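# Balance a bar level on a stand's ridge with two arms

## Task

Lay the bar across the ridge at the top of the stand so that it sits level there without any support and keeps doing so. If the robot is still what holds it in place at the end, the goal is not met.

## Robot and tools

Robot: two Kinova Gen3 arms with seven joints each, named left_arm and right_arm, each ending in a Robotiq 2F-85 parallel gripper. Arm bases in the scene frame: left_arm at (+0.038, +0.303, 0) m, right_arm at (-0.037, -0.265, 0) m, both turned only slightly about z.

Scene frame: origin on the table surface midway between the arms, +z up, +x outward over the table, left_arm on the +y side. The arm names say nothing about which side of a picture they appear on.

Gripper frame: +z runs along the fingers away from the wrist and the pads close along y. The reported hand point lies between the pads as they would be when closed. Closed fingertips stick out about 19 mm past it, open ones about 6 mm. Closing also pushes the fingertips about 13 mm farther from the wrist, so keep that clearance above surfaces.

execute_actions: argument actions is a list holding zero or one item. An empty list moves nothing and just reports the state. A motion item has rows (1 to 15 rows) and optional steps (at most 15, default 15). Each step lasts 1/30 s, each row is used for one step, and the final row repeats if steps exceed rows. A wait item has only steps (up to 300); it returns once that many steps have passed since the previous result, and your thinking time counts toward it. Optional pictures (true/false) controls whether camera images come back; by default they do. A refused call sends nothing to the robot.

Row layout: one list of 18 numbers, each in [-1, 1], covering both arms even when only one moves. Order: left_arm waist, shoulder, upper arm roll, elbow, forearm roll, wrist pitch, wrist roll, gripper position, gripper speed; then the same nine for right_arm.

Joint numbers are offsets, not absolute angles. They are measured from the joint angles in the most recent result that printed them. Before any such result, and for later calls within one reply, they are measured from where the arm is when the action begins. They are never added onto the previous row. Scale: 1.0 equals 0.9985 rad for waist, shoulder, upper arm roll and elbow, and 0.8765 rad for forearm roll, wrist pitch and wrist roll. An all-zero joint part therefore pulls the arm back to the reference angles; it is not a pause. Joint ranges in rad: waist, upper arm roll, forearm roll and wrist roll -69.115 to 69.115; shoulder -2.250 to 2.250; elbow -2.580 to 2.580; wrist pitch -2.100 to 2.100. Asking for more than 0.013 rad beyond a range gets the call refused. True ends may sit 0.013 rad either side of these; requests past them are cut off there and a 'joint sent to its limit' line appears, possibly about an earlier action.

Speed limits: each step the command can lead the measured angle by at most 0.304 rad (first four joints) or 0.266 rad (last three), and if the targets would shift the hand more than 70 mm from where it is, all targets are pulled back proportionally. Joints accelerate and stop together; big moves may still be unfinished when the result arrives. Between calls the arms keep heading for the last row's target until they nearly stop or a step is HELD.

Gripper numbers are absolute settings, not offsets. Position: +1 fully open (85 mm), 0 about 41 mm, about -0.8 pads touching, -1 close until blocked. Speed: about 20 mm/s at -1, 85 at 0, 150 at +1. Grip force is not adjustable; a full close gives roughly 190 to 235 N per pad. To grip hard hold -1; to grip gently open first, then command slightly narrower than the object; to release command wider than the object. Fingers stay put until the position changes by 0.01 or more, but may re-close by themselves if the object yields or slips. To leave a gripper untouched, resend its previous two numbers (0 is a real command).

Results: the state line lists, per arm, end_effector_position (m) and end_effector_quat_wxyz in the scene frame; these can be somewhat off, more so at long reach. position_measured_pct is about 50 minus 50 times the finger position: 0 is open, a stop below about 90 short of the request means something is held or blocking, about 90 or more means the pads met. Joint positions and Joint velocities give one block per arm in column order (rad, rad/s). Joint torques follow the same order, with per-arm offset, scale and noise. 'joint command not followed' means a clearance check altered joint targets; HELD marks steps where the row was partly or wholly not sent. MOTOR HOT warns from 60 °C; at 75 °C an OVER-TEMPERATURE FAULT lets the arm sag. A TORQUE FAULT (load limits 49.1 N m for the first four joints, 30.9 N m for the wrist three, held weight included) freezes the arm for 10 s and drops the rest of the call.

zoom_image: camera (cam_head_left, cam_head_right, cam_left_wrist, cam_right_wrist) and region [x0, y0, x1, y1] in pixels from the top-left corner, at most 504 by 504. Full images are 896x504.

show_instructions: no arguments; returns the scene's reference pictures. read_manual: optional section, only "licences"; returns licence texts. finished_scene: scene = the current scene number; ends and grades it, cannot be undone. A reply with no tool call also ends things.

Avoid: letting the arms collide or press each other, dropping or slamming the bar, shoving hard, knocking anything off the table, and holding loads long enough to overheat. Loose objects may occasionally be nudged by an outside push, so check that the bar stays balanced after releasing it.

Each tool is called after "Emit:" in YAML: its name, and indented under it one key for each argument.

## Session

Emit:
execute_actions:
  actions: []

Scene clock: 0.00 s of 4100.00 s.
left_arm: end_effector_position=(+0.2396, -0.0429, +0.1444) position_measured_pct=0.0 end_effector_quat_wxyz=(+0.013, +0.982, -0.007, -0.188) | right_arm: end_effector_position=(-0.0189, -0.8491, +0.2347) position_measured_pct=0.0 end_effector_quat_wxyz=(-0.166, -0.082, +0.978, -0.093)
Joint positions: left_arm=[ 0.387  0.639  0.611  1.738 -0.041  1.076 -0.639] | right_arm=[ 1.369  0.608 -0.261  1.323  0.564  1.179  2.777]
Joint velocities: left_arm=[ 0.    -0.    -0.    -0.001  0.    -0.     0.001] | right_arm=[-0.001  0.    -0.001  0.     0.     0.     0.001]
Joint torques (N m, as the joint torque sensors report them, + toward a larger angle): no reading
Motor temperatures (°C, as the motors report them): left_arm=[31 35 30 30 42 40 45] | right_arm=[34 31 29 32 40 39 44]

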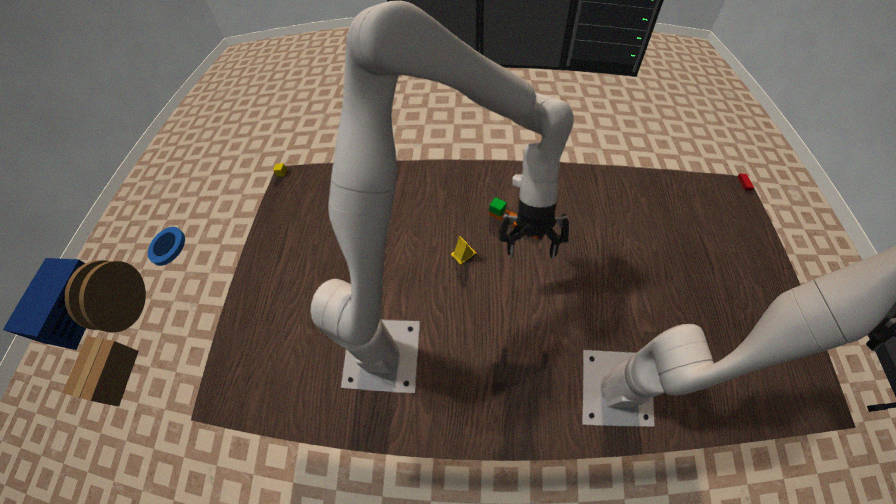

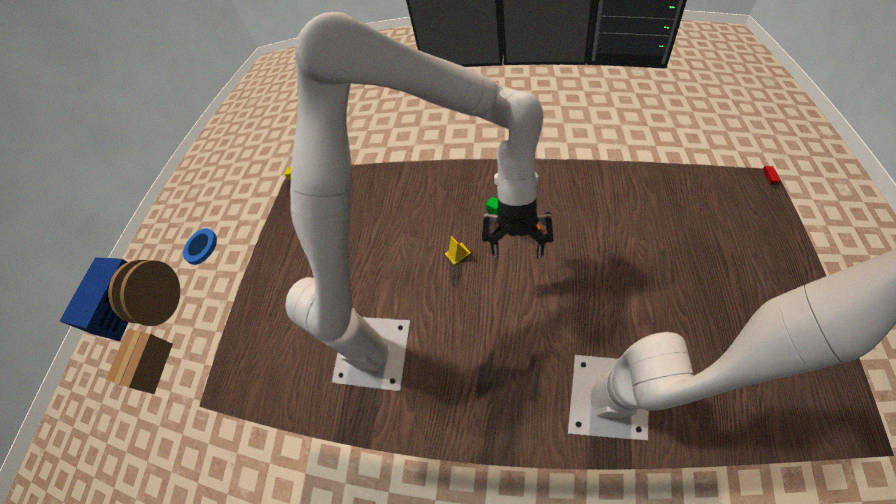

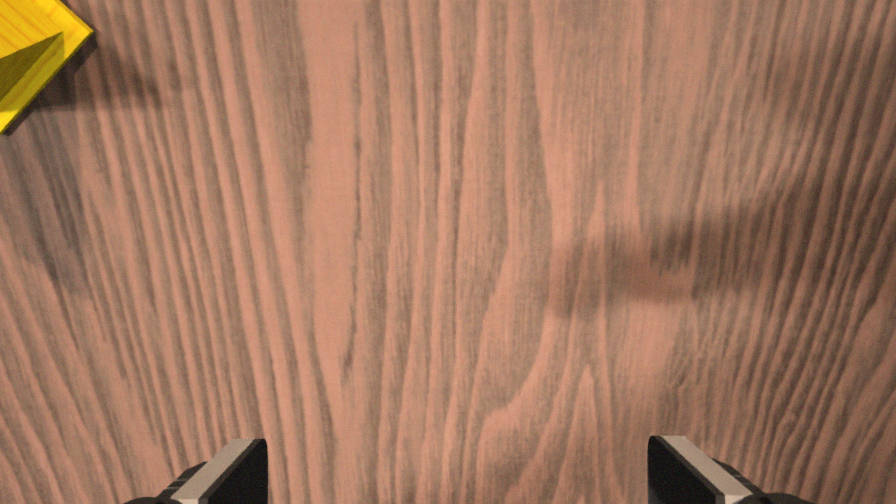

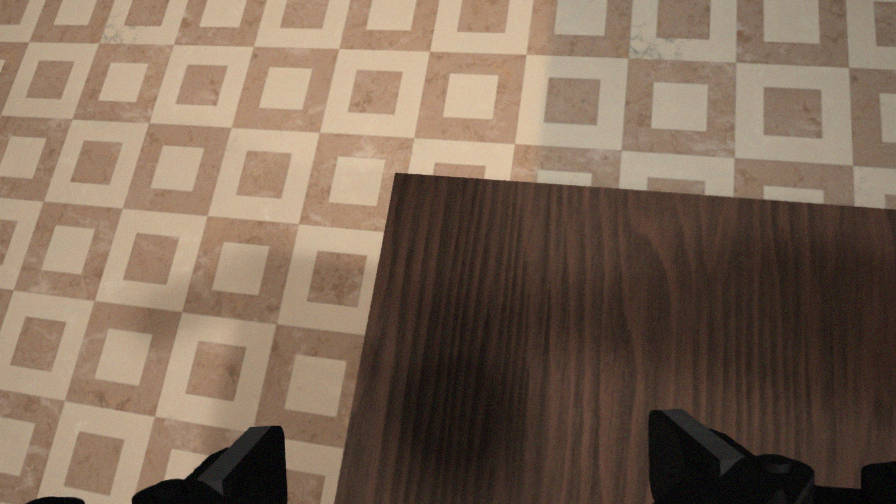

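Emit:
execute_actions:
  actions:
    - {"rows":[[0.334,-0.354,-0.612,-0.032,0.047,0.086,-0.257,1,0,0,0,0,0,0,0,0,1,0]]}
  pictures: false

Emit:
execute_actions:
  actions:
    - {"steps":35}

Scene clock: 3.40 s of 4100.00 s.
left_arm: end_effector_position=(+0.2892, -0.0186, +0.2311) position_measured_pct=0.0 end_effector_quat_wxyz=(+0.007, +0.998, -0.056, -0.035) | right_arm: end_effector_position=(-0.0189, -0.8491, +0.2347) position_measured_pct=0.0 end_effector_quat_wxyz=(-0.166, -0.082, +0.978, -0.093)
Joint positions: left_arm=[ 0.676  0.335  0.191  1.709 -0.004  1.143 -0.838] | right_arm=[ 1.369  0.608 -0.261  1.323  0.564  1.179  2.777]
Joint velocities: left_arm=[ 0.299 -0.336 -1.094 -0.029  0.035  0.067 -0.2  ] | right_arm=[ 0.001  0.    -0.     0.    -0.    -0.    -0.001]
Joint torques (N m, as the joint torque sensors report them, + toward a larger angle): left_arm=[ -0.84 -12.55   0.51  -7.4   -0.25   0.07  -0.03] | right_arm=[ -0.34 -19.22   0.17  -9.3    1.07  -0.12   0.01]
Motor temperatures (°C, as the motors report them): left_arm=[31 35 30 30 42 40 45] | right_arm=[34 31 29 32 40 39 44]
Steps of this call (steps 1 to 87: nothing new was sent; steps 88 to 102: all 15 steps of this action). Readings (joint positions | what the end effector reports):
88: left_arm=[0.389 0.638 0.610 1.737 -0.041 1.077 -0.640] | right_arm=[1.369 0.608 -0.261 1.323 0.564 1.179 2.777] | left_arm position_measured_pct=0.0 | right_arm position_measured_pct=0.0
89: left_arm=[0.396 0.631 0.604 1.737 -0.040 1.078 -0.643] | right_arm=[1.369 0.608 -0.261 1.323 0.564 1.179 2.777] | left_arm position_measured_pct=0.0 | right_arm position_measured_pct=0.0
91: left_arm=[0.427 0.601 0.577 1.735 -0.037 1.084 -0.663] | right_arm=[1.369 0.608 -0.261 1.323 0.564 1.179 2.777] | left_arm position_measured_pct=0.0 | right_arm position_measured_pct=0.0
95: left_arm=[0.545 0.481 0.459 1.723 -0.021 1.111 -0.744] | right_arm=[1.369 0.608 -0.261 1.323 0.564 1.179 2.777] | left_arm position_measured_pct=0.0 | right_arm position_measured_pct=0.0
102: the state above

Scene clock: 4.57 s of 4100.00 s.
left_arm: end_effector_position=(+0.3306, +0.0208, +0.2488) position_measured_pct=0.0 end_effector_quat_wxyz=(-0.000, +1.000, +0.001, -0.001) | right_arm: end_effector_position=(-0.0189, -0.8491, +0.2347) position_measured_pct=0.0 end_effector_quat_wxyz=(-0.166, -0.082, +0.978, -0.093)
Joint positions: left_arm=[ 0.72   0.286 -0.     1.706  0.     1.152 -0.864] | right_arm=[ 1.369  0.608 -0.261  1.323  0.564  1.179  2.777]
Joint velocities: left_arm=[ 0.    -0.    -0.001  0.    -0.     0.    -0.   ] | right_arm=[-0.001 -0.     0.    -0.    -0.     0.     0.001]
Joint torques (N m, as the joint torque sensors report them, + toward a larger angle): left_arm=[  0.05 -13.34  -0.03  -8.42  -0.41  -0.22   0.  ] | right_arm=[ -0.48 -19.05   0.01  -9.26   0.5   -0.25  -0.04]
Motor temperatures (°C, as the motors report them): left_arm=[31 35 30 30 42 40 45] | right_arm=[34 31 29 32 40 39 44]
Steps of this call (steps 1 to 30: the robot went on to your last target; steps 31 to 35: nothing new was sent). Readings (joint positions | what the end effector reports):
1: left_arm=[0.685 0.325 0.155 1.708 -0.003 1.145 -0.844] | right_arm=[1.369 0.608 -0.261 1.323 0.564 1.179 2.777] | left_arm position_measured_pct=0.0 | right_arm position_measured_pct=0.0
2: left_arm=[0.693 0.316 0.121 1.707 -0.002 1.147 -0.849] | right_arm=[1.369 0.608 -0.261 1.323 0.564 1.179 2.777] | left_arm position_measured_pct=0.0 | right_arm position_measured_pct=0.0
4: left_arm=[0.704 0.303 0.063 1.706 -0.001 1.149 -0.857] | right_arm=[1.369 0.608 -0.261 1.323 0.564 1.179 2.777] | left_arm position_measured_pct=0.0 | right_arm position_measured_pct=0.0
8: left_arm=[0.715 0.289 0.003 1.705 -0.000 1.152 -0.864] | right_arm=[1.369 0.608 -0.261 1.323 0.564 1.179 2.777] | left_arm position_measured_pct=0.0 | right_arm position_measured_pct=0.0
35: the state above
All arms were judged still, so your last target was given up. Only a new action makes them travel on or press farther. Fingers that are still opening or closing keep moving.

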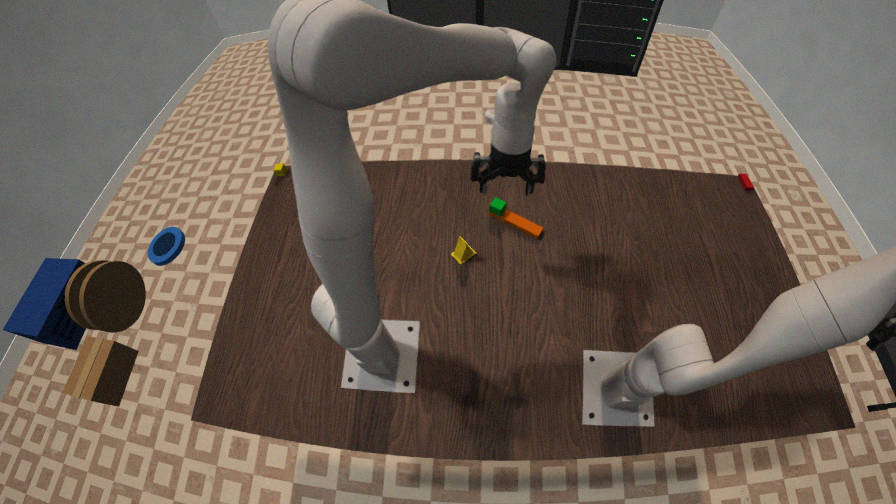

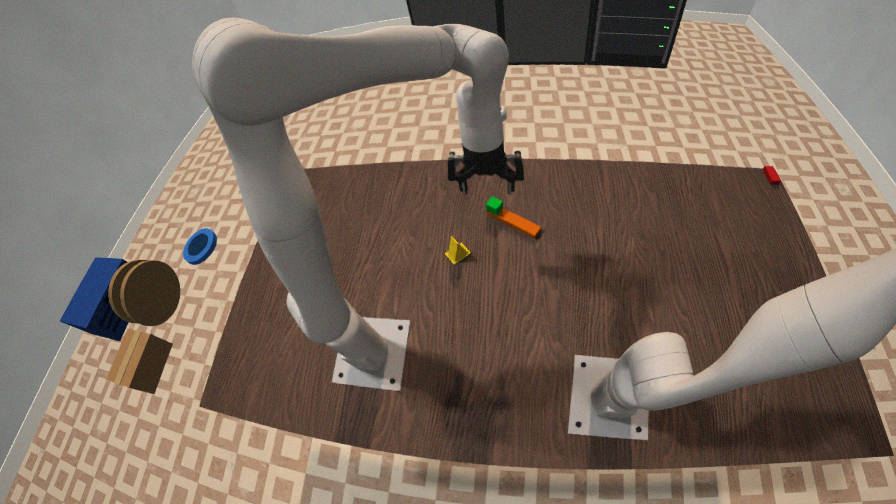

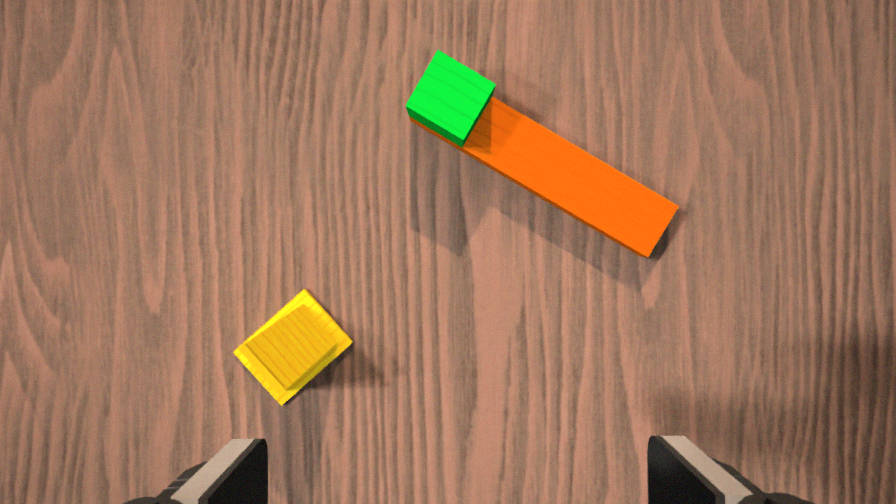

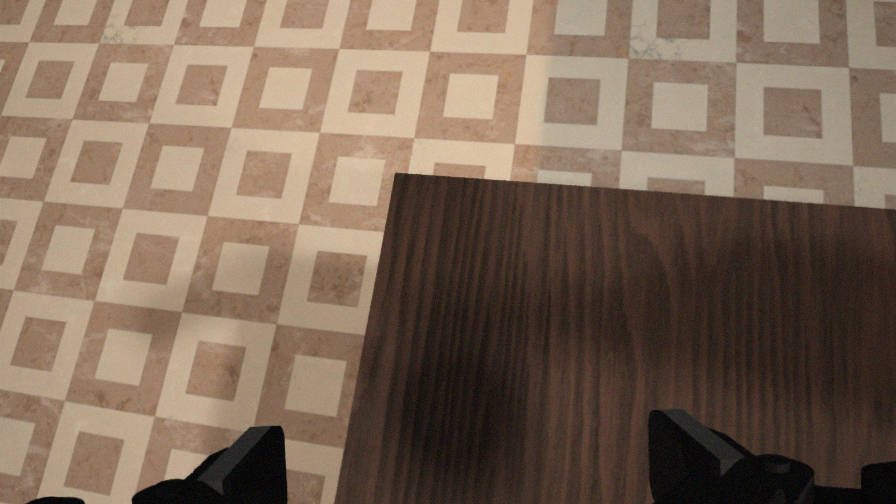

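Emit:
execute_actions:
  actions:
    - {"rows":[[-0.171,0.383,0,-0.096,0,-0.329,-1,1,0,0,0,0,0,0,0,0,1,0]]}
  pictures: false

Emit:
execute_actions:
  actions:
    - {"steps":30}
  pictures: false

Emit:
execute_actions:
  actions:
    - {"rows":[[0,0,0,0,0,0,-1,1,0,0,0,0,0,0,0,0,1,0]]}
  pictures: false

Emit:
execute_actions:
  actions:
    - {"rows":[[0,0,0,0,0,0,-1,1,0,0,0,0,0,0,0,0,1,0]]}
  pictures: false

Emit:
execute_actions:
  actions:
    - {"steps":18}

Scene clock: 11.27 s of 4100.00 s.
left_arm: end_effector_position=(+0.4342, +0.0199, +0.1355) position_measured_pct=0.0 end_effector_quat_wxyz=(+0.001, +0.995, -0.098, +0.002) | right_arm: end_effector_position=(-0.0189, -0.8491, +0.2347) position_measured_pct=0.0 end_effector_quat_wxyz=(-0.166, -0.082, +0.978, -0.093)
Joint positions: left_arm=[ 0.584  0.586 -0.     1.629  0.     0.922 -1.199] | right_arm=[ 1.369  0.608 -0.261  1.323  0.564  1.179  2.777]
Joint velocities: left_arm=[-0.224  0.537 -0.01  -0.125 -0.003 -0.417 -1.211] | right_arm=[-0.001  0.001 -0.001  0.     0.     0.    -0.   ]
Joint torques (N m, as the joint torque sensors report them, + toward a larger angle): left_arm=[  1.16 -20.38   1.17  -8.25  -0.15   0.28  -0.22] | right_arm=[ -0.61 -18.98   0.24  -9.33   0.86  -0.12   0.17]
Motor temperatures (°C, as the motors report them): left_arm=[31 35 30 30 42 40 45] | right_arm=[34 31 29 32 40 39 44]
Steps of this call (steps 1 to 90: nothing new was sent; then 3.20 s passed at rest; steps 91 to 105: all 15 steps of this action). Readings (joint positions | what the end effector reports):
91: left_arm=[0.720 0.287 0.000 1.705 0.000 1.151 -0.865] | right_arm=[1.369 0.608 -0.261 1.323 0.564 1.179 2.777] | left_arm position_measured_pct=0.0 | right_arm position_measured_pct=0.0
92: left_arm=[0.716 0.294 0.001 1.703 0.001 1.148 -0.869] | right_arm=[1.369 0.608 -0.261 1.323 0.564 1.179 2.777] | left_arm position_measured_pct=0.0 | right_arm position_measured_pct=0.0
94: left_arm=[0.699 0.323 0.001 1.695 0.001 1.125 -0.891] | right_arm=[1.369 0.608 -0.261 1.323 0.564 1.179 2.777] | left_arm position_measured_pct=0.0 | right_arm position_measured_pct=0.0
98: left_arm=[0.653 0.420 0.000 1.668 0.000 1.045 -0.976] | right_arm=[1.369 0.608 -0.261 1.323 0.564 1.179 2.777] | left_arm position_measured_pct=0.0 | right_arm position_measured_pct=0.0
105: the state above

Scene clock: 12.27 s of 4100.00 s.
left_arm: end_effector_position=(+0.4557, +0.0264, +0.0995) position_measured_pct=0.0 end_effector_quat_wxyz=(+0.000, +0.939, -0.345, +0.000) | right_arm: end_effector_position=(-0.0189, -0.8491, +0.2347) position_measured_pct=0.0 end_effector_quat_wxyz=(-0.166, -0.082, +0.978, -0.093)
Joint positions: left_arm=[ 0.55   0.668 -0.     1.61   0.     0.863 -1.741] | right_arm=[ 1.369  0.608 -0.261  1.323  0.564  1.179  2.777]
Joint velocities: left_arm=[ 0.     0.    -0.    -0.     0.001  0.     0.001] | right_arm=[-0.001  0.001 -0.001  0.     0.    -0.    -0.   ]
Joint torques (N m, as the joint torque sensors report them, + toward a larger angle): left_arm=[ -0.05 -18.94  -0.25  -6.54  -0.53  -0.07  -0.03] | right_arm=[ -0.64 -19.19   0.01  -9.3    0.79  -0.34  -0.14]
Motor temperatures (°C, as the motors report them): left_arm=[31 35 30 30 42 40 45] | right_arm=[34 31 29 32 40 39 44]
Steps of this call (steps 1 to 30: the robot went on to your last target). Readings (joint positions | what the end effector reports):
1: left_arm=[0.577 0.602 -0.000 1.625 0.000 0.909 -1.239] | right_arm=[1.369 0.608 -0.261 1.323 0.564 1.179 2.777] | left_arm position_measured_pct=0.0 | right_arm position_measured_pct=0.0
2: left_arm=[0.572 0.616 -0.001 1.622 0.000 0.899 -1.280] | right_arm=[1.369 0.608 -0.261 1.323 0.564 1.179 2.777] | left_arm position_measured_pct=0.0 | right_arm position_measured_pct=0.0
4: left_arm=[0.563 0.636 -0.001 1.617 0.000 0.884 -1.361] | right_arm=[1.369 0.608 -0.261 1.323 0.564 1.179 2.777] | left_arm position_measured_pct=0.0 | right_arm position_measured_pct=0.0
8: left_arm=[0.555 0.657 -0.000 1.612 0.000 0.870 -1.524] | right_arm=[1.369 0.608 -0.261 1.323 0.564 1.179 2.777] | left_arm position_measured_pct=0.0 | right_arm position_measured_pct=0.0
30: the state above
All arms were judged still, so your last target was given up. Only a new action makes them travel on or press farther. Fingers that are still opening or closing keep moving.

Scene clock: 12.77 s of 4100.00 s.
left_arm: end_effector_position=(+0.4557, +0.0264, +0.0995) position_measured_pct=0.0 end_effector_quat_wxyz=(+0.000, +0.823, -0.568, +0.000) | right_arm: end_effector_position=(-0.0189, -0.8491, +0.2347) position_measured_pct=0.0 end_effector_quat_wxyz=(-0.166, -0.082, +0.978, -0.093)
Joint positions: left_arm=[ 0.55   0.668 -0.     1.61   0.     0.863 -2.244] | right_arm=[ 1.369  0.608 -0.261  1.323  0.564  1.179  2.777]
Joint velocities: left_arm=[ 0.    -0.    -0.    -0.001 -0.     0.    -1.215] | right_arm=[ 0.001 -0.001 -0.     0.    -0.    -0.    -0.   ]
Joint torques (N m, as the joint torque sensors report them, + toward a larger angle): left_arm=[ -0.23 -18.41  -0.02  -6.5   -0.57  -0.06   0.23] | right_arm=[ -0.59 -19.07   0.39  -9.57   0.81  -0.25   0.1 ]
Motor temperatures (°C, as the motors report them): left_arm=[31 35 30 30 42 40 45] | right_arm=[34 31 29 32 40 39 44]
Steps of this call (steps 1 to 15: all 15 steps of this action). Readings (joint positions | what the end effector reports):
1: left_arm=[0.550 0.668 -0.000 1.610 0.000 0.863 -1.742] | right_arm=[1.369 0.608 -0.261 1.323 0.564 1.179 2.777] | left_arm position_measured_pct=0.0 | right_arm position_measured_pct=0.0
2: left_arm=[0.550 0.668 -0.000 1.610 0.000 0.863 -1.751] | right_arm=[1.369 0.608 -0.261 1.323 0.564 1.179 2.777] | left_arm position_measured_pct=0.0 | right_arm position_measured_pct=0.0
4: left_arm=[0.550 0.668 -0.000 1.610 0.000 0.863 -1.801] | right_arm=[1.369 0.608 -0.261 1.323 0.564 1.179 2.777] | left_arm position_measured_pct=0.0 | right_arm position_measured_pct=0.0
8: left_arm=[0.550 0.668 -0.000 1.610 0.000 0.863 -1.960] | right_arm=[1.369 0.608 -0.261 1.323 0.564 1.179 2.777] | left_arm position_measured_pct=0.0 | right_arm position_measured_pct=0.0
15: the state above

Scene clock: 13.27 s of 4100.00 s.
left_arm: end_effector_position=(+0.4557, +0.0264, +0.0995) position_measured_pct=0.0 end_effector_quat_wxyz=(-0.000, -0.615, +0.789, -0.000) | right_arm: end_effector_position=(-0.0189, -0.8491, +0.2347) position_measured_pct=0.0 end_effector_quat_wxyz=(-0.166, -0.082, +0.978, -0.093)
Joint positions: left_arm=[ 0.55   0.668 -0.     1.61   0.     0.863 -2.854] | right_arm=[ 1.369  0.608 -0.261  1.323  0.564  1.179  2.777]
Joint velocities: left_arm=[-0.    -0.001  0.    -0.    -0.001  0.001 -1.217] | right_arm=[ 0.002 -0.    -0.     0.    -0.    -0.     0.001]
Joint torques (N m, as the joint torque sensors report them, + toward a larger angle): left_arm=[ -0.06 -18.44   0.02  -6.64  -0.57  -0.4   -0.29] | right_arm=[ -0.8  -19.14   0.    -9.02   0.85  -0.21   0.05]
Motor temperatures (°C, as the motors report them): left_arm=[31 35 30 30 42 40 45] | right_arm=[34 31 29 32 40 39 44]
Steps of this call (steps 1 to 15: all 15 steps of this action). Readings (joint positions | what the end effector reports):
1: left_arm=[0.550 0.668 -0.000 1.610 0.000 0.863 -2.285] | right_arm=[1.369 0.608 -0.261 1.323 0.564 1.179 2.777] | left_arm position_measured_pct=0.0 | right_arm position_measured_pct=0.0
2: left_arm=[0.550 0.668 -0.000 1.610 0.000 0.863 -2.326] | right_arm=[1.369 0.608 -0.261 1.323 0.564 1.179 2.777] | left_arm position_measured_pct=0.0 | right_arm position_measured_pct=0.0
4: left_arm=[0.550 0.668 -0.000 1.610 0.000 0.863 -2.407] | right_arm=[1.369 0.608 -0.261 1.323 0.564 1.179 2.777] | left_arm position_measured_pct=0.0 | right_arm position_measured_pct=0.0
8: left_arm=[0.550 0.668 -0.000 1.610 0.000 0.863 -2.570] | right_arm=[1.369 0.608 -0.261 1.323 0.564 1.179 2.777] | left_arm position_measured_pct=0.0 | right_arm position_measured_pct=0.0
15: the state above

Scene clock: 13.87 s of 4100.00 s.
left_arm: end_effector_position=(+0.4557, +0.0264, +0.0995) position_measured_pct=0.0 end_effector_quat_wxyz=(-0.000, -0.504, +0.864, -0.000) | right_arm: end_effector_position=(-0.0189, -0.8491, +0.2347) position_measured_pct=0.0 end_effector_quat_wxyz=(-0.166, -0.082, +0.978, -0.093)
Joint positions: left_arm=[ 0.55   0.668 -0.     1.61   0.     0.863 -3.121] | right_arm=[ 1.369  0.608 -0.261  1.323  0.564  1.179  2.777]
Joint velocities: left_arm=[ 0.     0.    -0.    -0.     0.     0.    -0.001] | right_arm=[ 0.001  0.    -0.    -0.    -0.    -0.     0.001]
Joint torques (N m, as the joint torque sensors report them, + toward a larger angle): left_arm=[ -0.26 -18.39  -0.2   -6.85  -0.52  -0.22  -0.04] | right_arm=[ -0.61 -19.25   0.15  -9.5    0.74  -0.3    0.24]
Motor temperatures (°C, as the motors report them): left_arm=[31 35 30 30 42 40 45] | right_arm=[34 31 29 32 40 39 44]
Steps of this call (steps 1 to 18: the robot went on to your last target). Readings (joint positions | what the end effector reports):
1: left_arm=[0.550 0.668 -0.000 1.610 0.000 0.863 -2.895] | right_arm=[1.369 0.608 -0.261 1.323 0.564 1.179 2.777] | left_arm position_measured_pct=0.0 | right_arm position_measured_pct=0.0
2: left_arm=[0.550 0.668 -0.000 1.610 0.000 0.863 -2.935] | right_arm=[1.369 0.608 -0.261 1.323 0.564 1.179 2.777] | left_arm position_measured_pct=0.0 | right_arm position_measured_pct=0.0
4: left_arm=[0.550 0.668 -0.000 1.610 0.000 0.863 -3.017] | right_arm=[1.369 0.608 -0.261 1.323 0.564 1.179 2.777] | left_arm position_measured_pct=0.0 | right_arm position_measured_pct=0.0
8: left_arm=[0.550 0.668 0.000 1.610 0.000 0.863 -3.114] | right_arm=[1.369 0.608 -0.261 1.323 0.564 1.179 2.777] | left_arm position_measured_pct=0.0 | right_arm position_measured_pct=0.0
18: the state above

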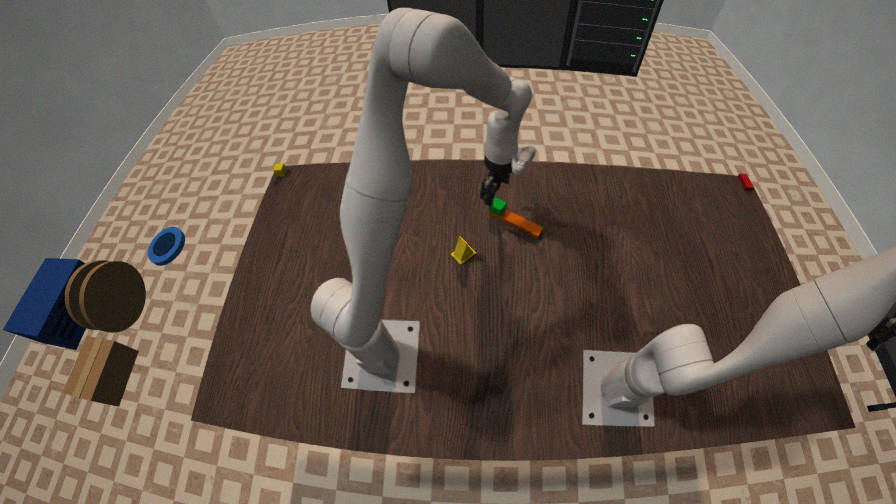

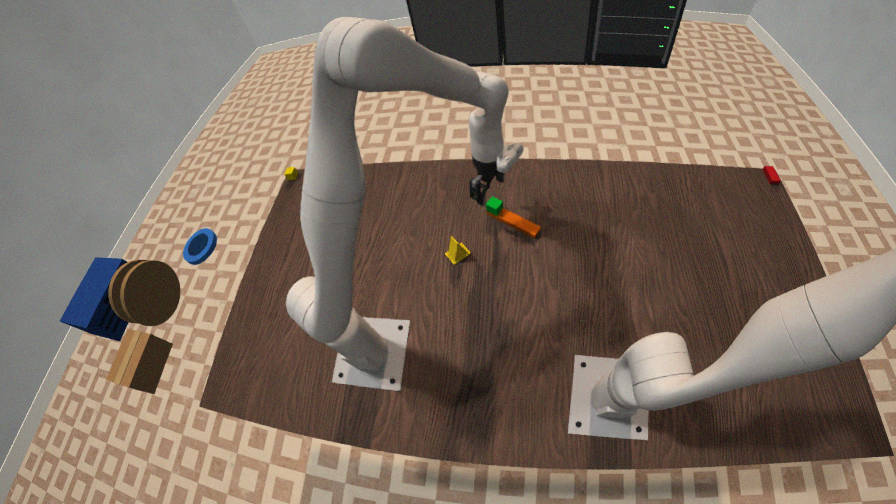

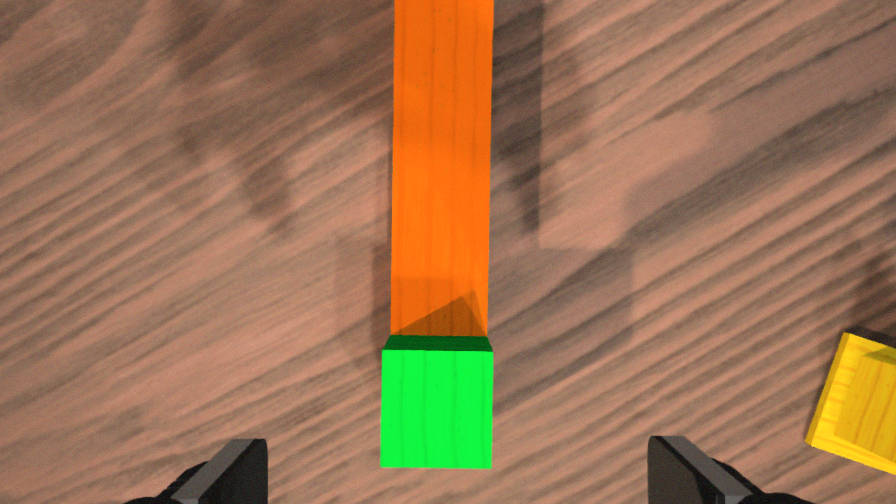

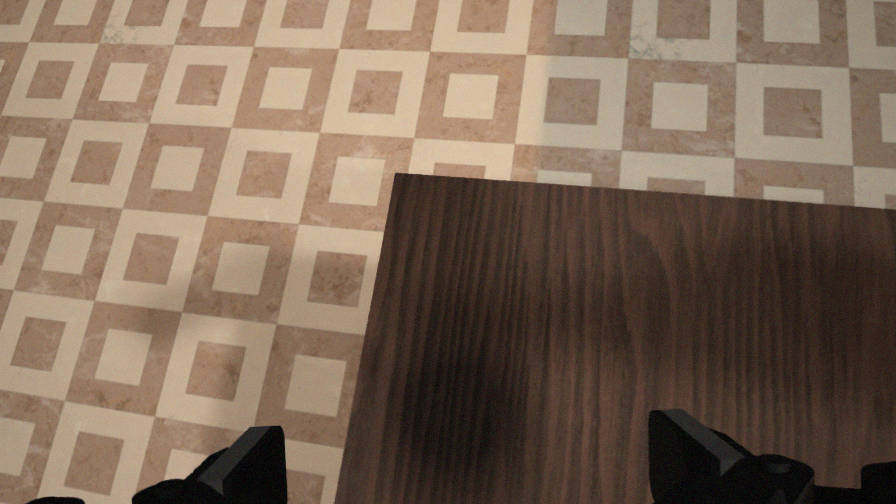

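Emit:
execute_actions:
  actions:
    - {"rows":[[0.01,0.129,0,0.024,0,-0.173,-0.006,0.5,0,0,0,0,0,0,0,0,1,0]]}
  pictures: false

Emit:
execute_actions:
  actions:
    - {"steps":8}
  pictures: false

Emit:
execute_actions:
  actions:
    - {"rows":[[0,0,0,0,0,0,0,-0.4,0.2,0,0,0,0,0,0,0,1,0]]}
  pictures: false

Emit:
execute_actions:
  actions:
    - {"rows":[[0,-0.2,0,0,0,0.228,0,-0.4,0,0,0,0,0,0,0,0,1,0]]}
  pictures: false

Emit:
execute_actions:
  actions:
    - {"rows":[[-0.05,-0.17,0,0.3,0,-0.15,1,-0.4,0,0,0,0,0,0,0,0,1,0]]}
  pictures: false

Emit:
execute_actions:
  actions:
    - {"steps":25}

Scene clock: 26.20 s of 4100.00 s.
left_arm: end_effector_position=(+0.4585, +0.0190, +0.0301) position_measured_pct=25.0 end_effector_quat_wxyz=(+0.000, -0.498, +0.867, -0.000) | right_arm: end_effector_position=(-0.0189, -0.8491, +0.2347) position_measured_pct=0.0 end_effector_quat_wxyz=(-0.166, -0.082, +0.978, -0.093)
Joint positions: left_arm=[ 0.559  0.795 -0.     1.634  0.     0.712 -3.126] | right_arm=[ 1.369  0.608 -0.261  1.323  0.564  1.179  2.777]
Joint velocities: left_arm=[ 0.001  0.017 -0.     0.    -0.001 -0.002 -0.   ] | right_arm=[-0.    -0.002 -0.     0.     0.     0.     0.002]
Joint torques (N m, as the joint torque sensors report them, + toward a larger angle): left_arm=[ -0.07 -19.19   0.07  -5.79  -0.29  -0.14  -0.09] | right_arm=[ -0.5  -19.05  -0.05  -9.35   0.89  -0.24   0.01]
Motor temperatures (°C, as the motors report them): left_arm=[31 35 30 30 42 40 45] | right_arm=[34 32 29 32 40 39 44]
Steps of this call (steps 1 to 15: the robot went on to your last target; steps 16 to 90: nothing new was sent; then 8.83 s passed at rest; steps 91 to 105: all 15 steps of this action). Readings (joint positions | what the end effector reports):
91: left_arm=[0.550 0.670 -0.000 1.610 0.000 0.863 -3.121] | right_arm=[1.369 0.608 -0.261 1.323 0.564 1.179 2.777] | left_arm position_measured_pct=0.0 | right_arm position_measured_pct=0.0
92: left_arm=[0.550 0.676 -0.000 1.610 0.000 0.857 -3.121] | right_arm=[1.369 0.608 -0.261 1.323 0.564 1.179 2.777] | left_arm position_measured_pct=0.4 | right_arm position_measured_pct=0.0
94: left_arm=[0.553 0.705 -0.000 1.614 0.000 0.827 -3.122] | right_arm=[1.369 0.608 -0.261 1.323 0.564 1.179 2.777] | left_arm position_measured_pct=4.4 | right_arm position_measured_pct=0.0
98: left_arm=[0.558 0.778 0.000 1.631 0.000 0.734 -3.125] | right_arm=[1.369 0.608 -0.261 1.323 0.564 1.179 2.777] | left_arm position_measured_pct=15.9 | right_arm position_measured_pct=0.0
105: the state above

Scene clock: 26.47 s of 4100.00 s.
left_arm: end_effector_position=(+0.4581, +0.0191, +0.0293) position_measured_pct=25.0 end_effector_quat_wxyz=(-0.000, -0.498, +0.867, +0.000) | right_arm: end_effector_position=(-0.0189, -0.8491, +0.2347) position_measured_pct=0.0 end_effector_quat_wxyz=(-0.166, -0.082, +0.978, -0.093)
Joint positions: left_arm=[ 0.56   0.797 -0.     1.634  0.     0.712 -3.126] | right_arm=[ 1.369  0.608 -0.261  1.323  0.564  1.179  2.777]
Joint velocities: left_arm=[-0.     0.001 -0.    -0.001 -0.     0.     0.   ] | right_arm=[-0.001 -0.001 -0.     0.     0.    -0.     0.   ]
Joint torques (N m, as the joint torque sensors report them, + toward a larger angle): left_arm=[ -0.51 -19.45   0.28  -5.54  -0.22  -0.26  -0.29] | right_arm=[ -0.57 -19.13   0.27  -9.34   0.69  -0.15  -0.05]
Motor temperatures (°C, as the motors report them): left_arm=[31 35 30 30 42 40 45] | right_arm=[34 32 29 32 40 39 44]
Steps of this call (steps 1 to 8: the robot went on to your last target). Readings (joint positions | what the end effector reports):
1: left_arm=[0.560 0.796 -0.000 1.634 0.000 0.712 -3.126] | right_arm=[1.369 0.608 -0.261 1.323 0.564 1.179 2.777] | left_arm position_measured_pct=25.0 | right_arm position_measured_pct=0.0
2: left_arm=[0.560 0.796 -0.000 1.634 0.000 0.712 -3.126] | right_arm=[1.369 0.608 -0.261 1.323 0.564 1.179 2.777] | left_arm position_measured_pct=25.0 | right_arm position_measured_pct=0.0
4: left_arm=[0.560 0.797 -0.000 1.634 0.000 0.712 -3.126] | right_arm=[1.369 0.608 -0.261 1.323 0.564 1.179 2.777] | left_arm position_measured_pct=25.0 | right_arm position_measured_pct=0.0
8: the state above

Scene clock: 26.97 s of 4100.00 s.
left_arm: end_effector_position=(+0.4583, +0.0190, +0.0296) position_measured_pct=59.1 end_effector_quat_wxyz=(-0.000, -0.498, +0.867, +0.000) | right_arm: end_effector_position=(-0.0189, -0.8491, +0.2347) position_measured_pct=0.0 end_effector_quat_wxyz=(-0.166, -0.082, +0.978, -0.093)
Joint positions: left_arm=[ 0.56   0.797  0.     1.633  0.     0.712 -3.126] | right_arm=[ 1.369  0.608 -0.261  1.323  0.564  1.179  2.777]
Joint velocities: left_arm=[ 0.    -0.     0.001 -0.     0.001  0.001  0.   ] | right_arm=[ 0.001 -0.    -0.    -0.     0.     0.     0.001]
Joint torques (N m, as the joint torque sensors report them, + toward a larger angle): left_arm=[ -0.1  -19.64   0.23  -4.86  -0.36  -0.26   0.  ] | right_arm=[ -0.45 -19.05   0.26  -9.29   0.99  -0.38   0.08]
Motor temperatures (°C, as the motors report them): left_arm=[31 35 30 30 42 40 45] | right_arm=[34 32 29 32 40 39 44]
Steps of this call (steps 1 to 15: all 15 steps of this action). Readings (joint positions | what the end effector reports):
1: left_arm=[0.560 0.797 -0.000 1.634 0.000 0.712 -3.126] | right_arm=[1.369 0.608 -0.261 1.323 0.564 1.179 2.777] | left_arm position_measured_pct=25.0 | right_arm position_measured_pct=0.0
2: left_arm=[0.560 0.797 -0.000 1.634 0.000 0.712 -3.126] | right_arm=[1.369 0.608 -0.261 1.323 0.564 1.179 2.777] | left_arm position_measured_pct=25.8 | right_arm position_measured_pct=0.0
4: left_arm=[0.560 0.797 -0.000 1.634 0.000 0.712 -3.126] | right_arm=[1.369 0.608 -0.261 1.323 0.564 1.179 2.777] | left_arm position_measured_pct=30.2 | right_arm position_measured_pct=0.0
8: left_arm=[0.560 0.797 -0.000 1.634 0.000 0.712 -3.126] | right_arm=[1.369 0.608 -0.261 1.323 0.564 1.179 2.777] | left_arm position_measured_pct=43.3 | right_arm position_measured_pct=0.0
15: the state above

Scene clock: 27.47 s of 4100.00 s.
left_arm: end_effector_position=(+0.4398, +0.0301, +0.1267) position_measured_pct=59.1 end_effector_quat_wxyz=(-0.001, -0.498, +0.867, +0.002) | right_arm: end_effector_position=(-0.0189, -0.8491, +0.2347) position_measured_pct=0.0 end_effector_quat_wxyz=(-0.166, -0.082, +0.978, -0.093)
Joint positions: left_arm=[ 0.56   0.602  0.     1.633  0.     0.911 -3.126] | right_arm=[ 1.369  0.608 -0.261  1.323  0.564  1.179  2.777]
Joint velocities: left_arm=[-0.001 -0.041 -0.002  0.008  0.001  0.013  0.   ] | right_arm=[-0.001  0.001  0.    -0.    -0.    -0.     0.   ]
Joint torques (N m, as the joint torque sensors report them, + toward a larger angle): left_arm=[  0.11 -18.29   0.46  -6.52  -0.5   -0.13  -0.17] | right_arm=[ -0.71 -19.13   0.13  -9.32   1.01  -0.26  -0.07]
Motor temperatures (°C, as the motors report them): left_arm=[31 35 30 30 42 40 45] | right_arm=[34 32 29 32 40 39 44]
Steps of this call (steps 1 to 15: all 15 steps of this action). Readings (joint positions | what the end effector reports):
1: left_arm=[0.560 0.795 -0.000 1.634 0.000 0.712 -3.126] | right_arm=[1.369 0.608 -0.261 1.323 0.564 1.179 2.777] | left_arm position_measured_pct=59.1 | right_arm position_measured_pct=0.0
2: left_arm=[0.560 0.790 -0.000 1.634 0.000 0.717 -3.126] | right_arm=[1.369 0.608 -0.261 1.323 0.564 1.179 2.777] | left_arm position_measured_pct=59.1 | right_arm position_measured_pct=0.0
4: left_arm=[0.560 0.761 -0.000 1.635 0.000 0.743 -3.126] | right_arm=[1.369 0.608 -0.261 1.323 0.564 1.179 2.777] | left_arm position_measured_pct=59.1 | right_arm position_measured_pct=0.0
8: left_arm=[0.560 0.663 -0.000 1.633 0.000 0.841 -3.126] | right_arm=[1.369 0.608 -0.261 1.323 0.564 1.179 2.777] | left_arm position_measured_pct=59.1 | right_arm position_measured_pct=0.0
15: the state above

Scene clock: 27.97 s of 4100.00 s.
left_arm: end_effector_position=(+0.3796, +0.0880, +0.1303) position_measured_pct=59.1 end_effector_quat_wxyz=(+0.001, +0.686, -0.728, -0.003) | right_arm: end_effector_position=(-0.0189, -0.8491, +0.2347) position_measured_pct=0.0 end_effector_quat_wxyz=(-0.166, -0.082, +0.978, -0.093)
Joint positions: left_arm=[ 0.514  0.447 -0.     1.91   0.     0.79  -2.702] | right_arm=[ 1.369  0.608 -0.261  1.323  0.564  1.179  2.777]
Joint velocities: left_arm=[-0.034 -0.115  0.001  0.203 -0.001 -0.093  1.216] | right_arm=[ 0.001 -0.001 -0.    -0.    -0.    -0.     0.001]
Joint torques (N m, as the joint torque sensors report them, + toward a larger angle): left_arm=[  0.48 -14.83   0.98  -6.54  -0.02  -0.21  -0.03] | right_arm=[ -0.34 -19.09   0.33  -9.39   0.87  -0.16   0.28]
Motor temperatures (°C, as the motors report them): left_arm=[31 35 30 30 42 40 45] | right_arm=[34 32 29 32 40 39 44]
Steps of this call (steps 1 to 15: all 15 steps of this action). Readings (joint positions | what the end effector reports):
1: left_arm=[0.559 0.600 0.000 1.634 0.000 0.911 -3.126] | right_arm=[1.369 0.608 -0.261 1.323 0.564 1.179 2.777] | left_arm position_measured_pct=59.1 | right_arm position_measured_pct=0.0
2: left_arm=[0.558 0.595 0.000 1.640 0.001 0.908 -3.121] | right_arm=[1.369 0.608 -0.261 1.323 0.564 1.179 2.777] | left_arm position_measured_pct=59.1 | right_arm position_measured_pct=0.0
4: left_arm=[0.553 0.576 0.000 1.667 0.001 0.897 -3.098] | right_arm=[1.369 0.608 -0.261 1.323 0.564 1.179 2.777] | left_arm position_measured_pct=59.1 | right_arm position_measured_pct=0.0
8: left_arm=[0.534 0.510 0.000 1.782 0.000 0.846 -2.986] | right_arm=[1.369 0.608 -0.261 1.323 0.564 1.179 2.777] | left_arm position_measured_pct=59.1 | right_arm position_measured_pct=0.0
15: the state above

Scene clock: 28.80 s of 4100.00 s.
left_arm: end_effector_position=(+0.3749, +0.0926, +0.1315) position_measured_pct=59.1 end_effector_quat_wxyz=(+0.000, +0.833, -0.554, -0.001) | right_arm: end_effector_position=(-0.0189, -0.8491, +0.2347) position_measured_pct=0.0 end_effector_quat_wxyz=(-0.166, -0.082, +0.978, -0.093)
Joint positions: left_arm=[ 0.51   0.432  0.     1.933  0.     0.779 -2.25 ] | right_arm=[ 1.369  0.608 -0.261  1.323  0.564  1.179  2.777]
Joint velocities: left_arm=[-0.002  0.    -0.001  0.001 -0.001  0.001  0.   ] | right_arm=[-0.001 -0.     0.    -0.    -0.     0.    -0.   ]
Joint torques (N m, as the joint torque sensors report them, + toward a larger angle): left_arm=[ -0.21 -14.52  -0.34  -6.79  -0.38  -0.2   -0.05] | right_arm=[ -0.56 -19.02   0.1   -9.38   0.89  -0.29   0.01]
Motor temperatures (°C, as the motors report them): left_arm=[31 35 30 30 42 40 45] | right_arm=[34 32 29 32 40 39 44]
Steps of this call (steps 1 to 25: the robot went on to your last target). Readings (joint positions | what the end effector reports):
1: left_arm=[0.513 0.444 -0.000 1.916 0.000 0.787 -2.662] | right_arm=[1.369 0.608 -0.261 1.323 0.564 1.179 2.777] | left_arm position_measured_pct=59.1 | right_arm position_measured_pct=0.0
2: left_arm=[0.513 0.441 -0.000 1.920 0.000 0.785 -2.621] | right_arm=[1.369 0.608 -0.261 1.323 0.564 1.179 2.777] | left_arm position_measured_pct=59.1 | right_arm position_measured_pct=0.0
4: left_arm=[0.511 0.438 0.000 1.926 0.000 0.782 -2.540] | right_arm=[1.369 0.608 -0.261 1.323 0.564 1.179 2.777] | left_arm position_measured_pct=59.1 | right_arm position_measured_pct=0.0
8: left_arm=[0.510 0.434 0.000 1.931 0.000 0.780 -2.377] | right_arm=[1.369 0.608 -0.261 1.323 0.564 1.179 2.777] | left_arm position_measured_pct=59.1 | right_arm position_measured_pct=0.0
25: the state above

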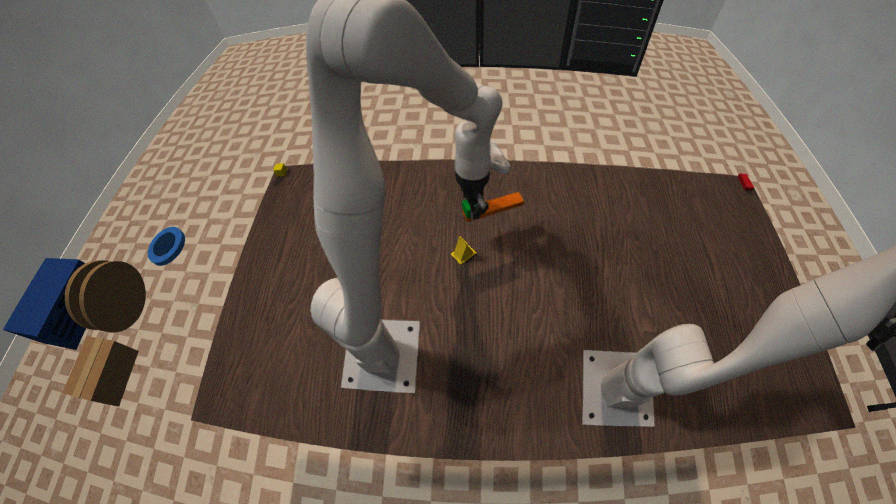

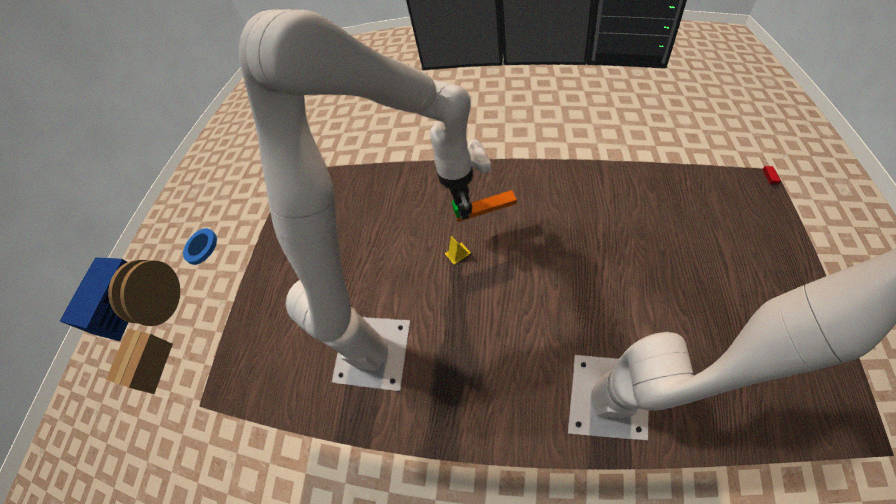

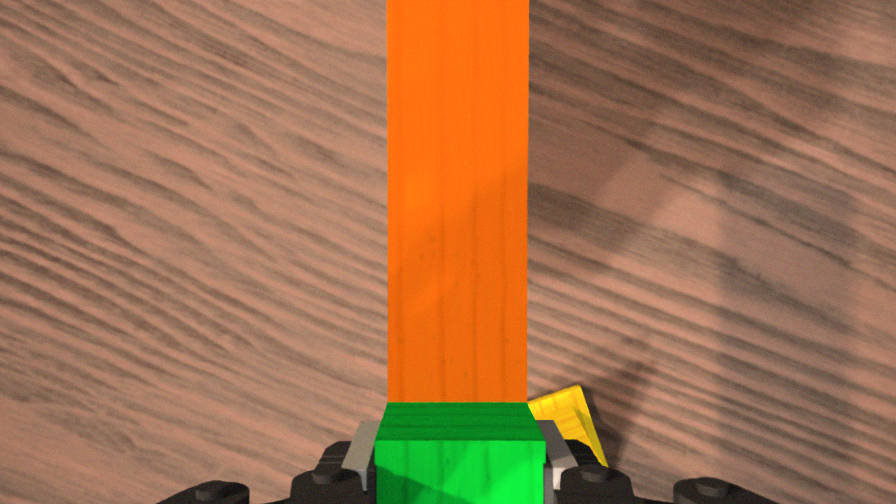

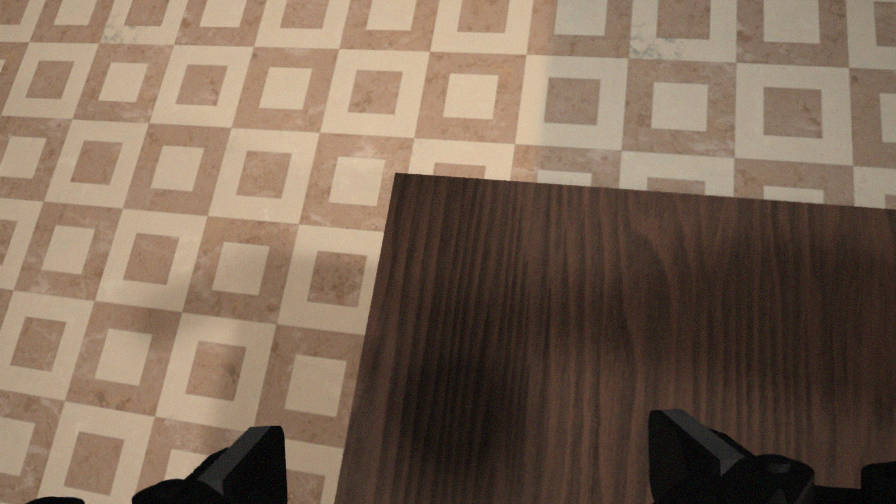

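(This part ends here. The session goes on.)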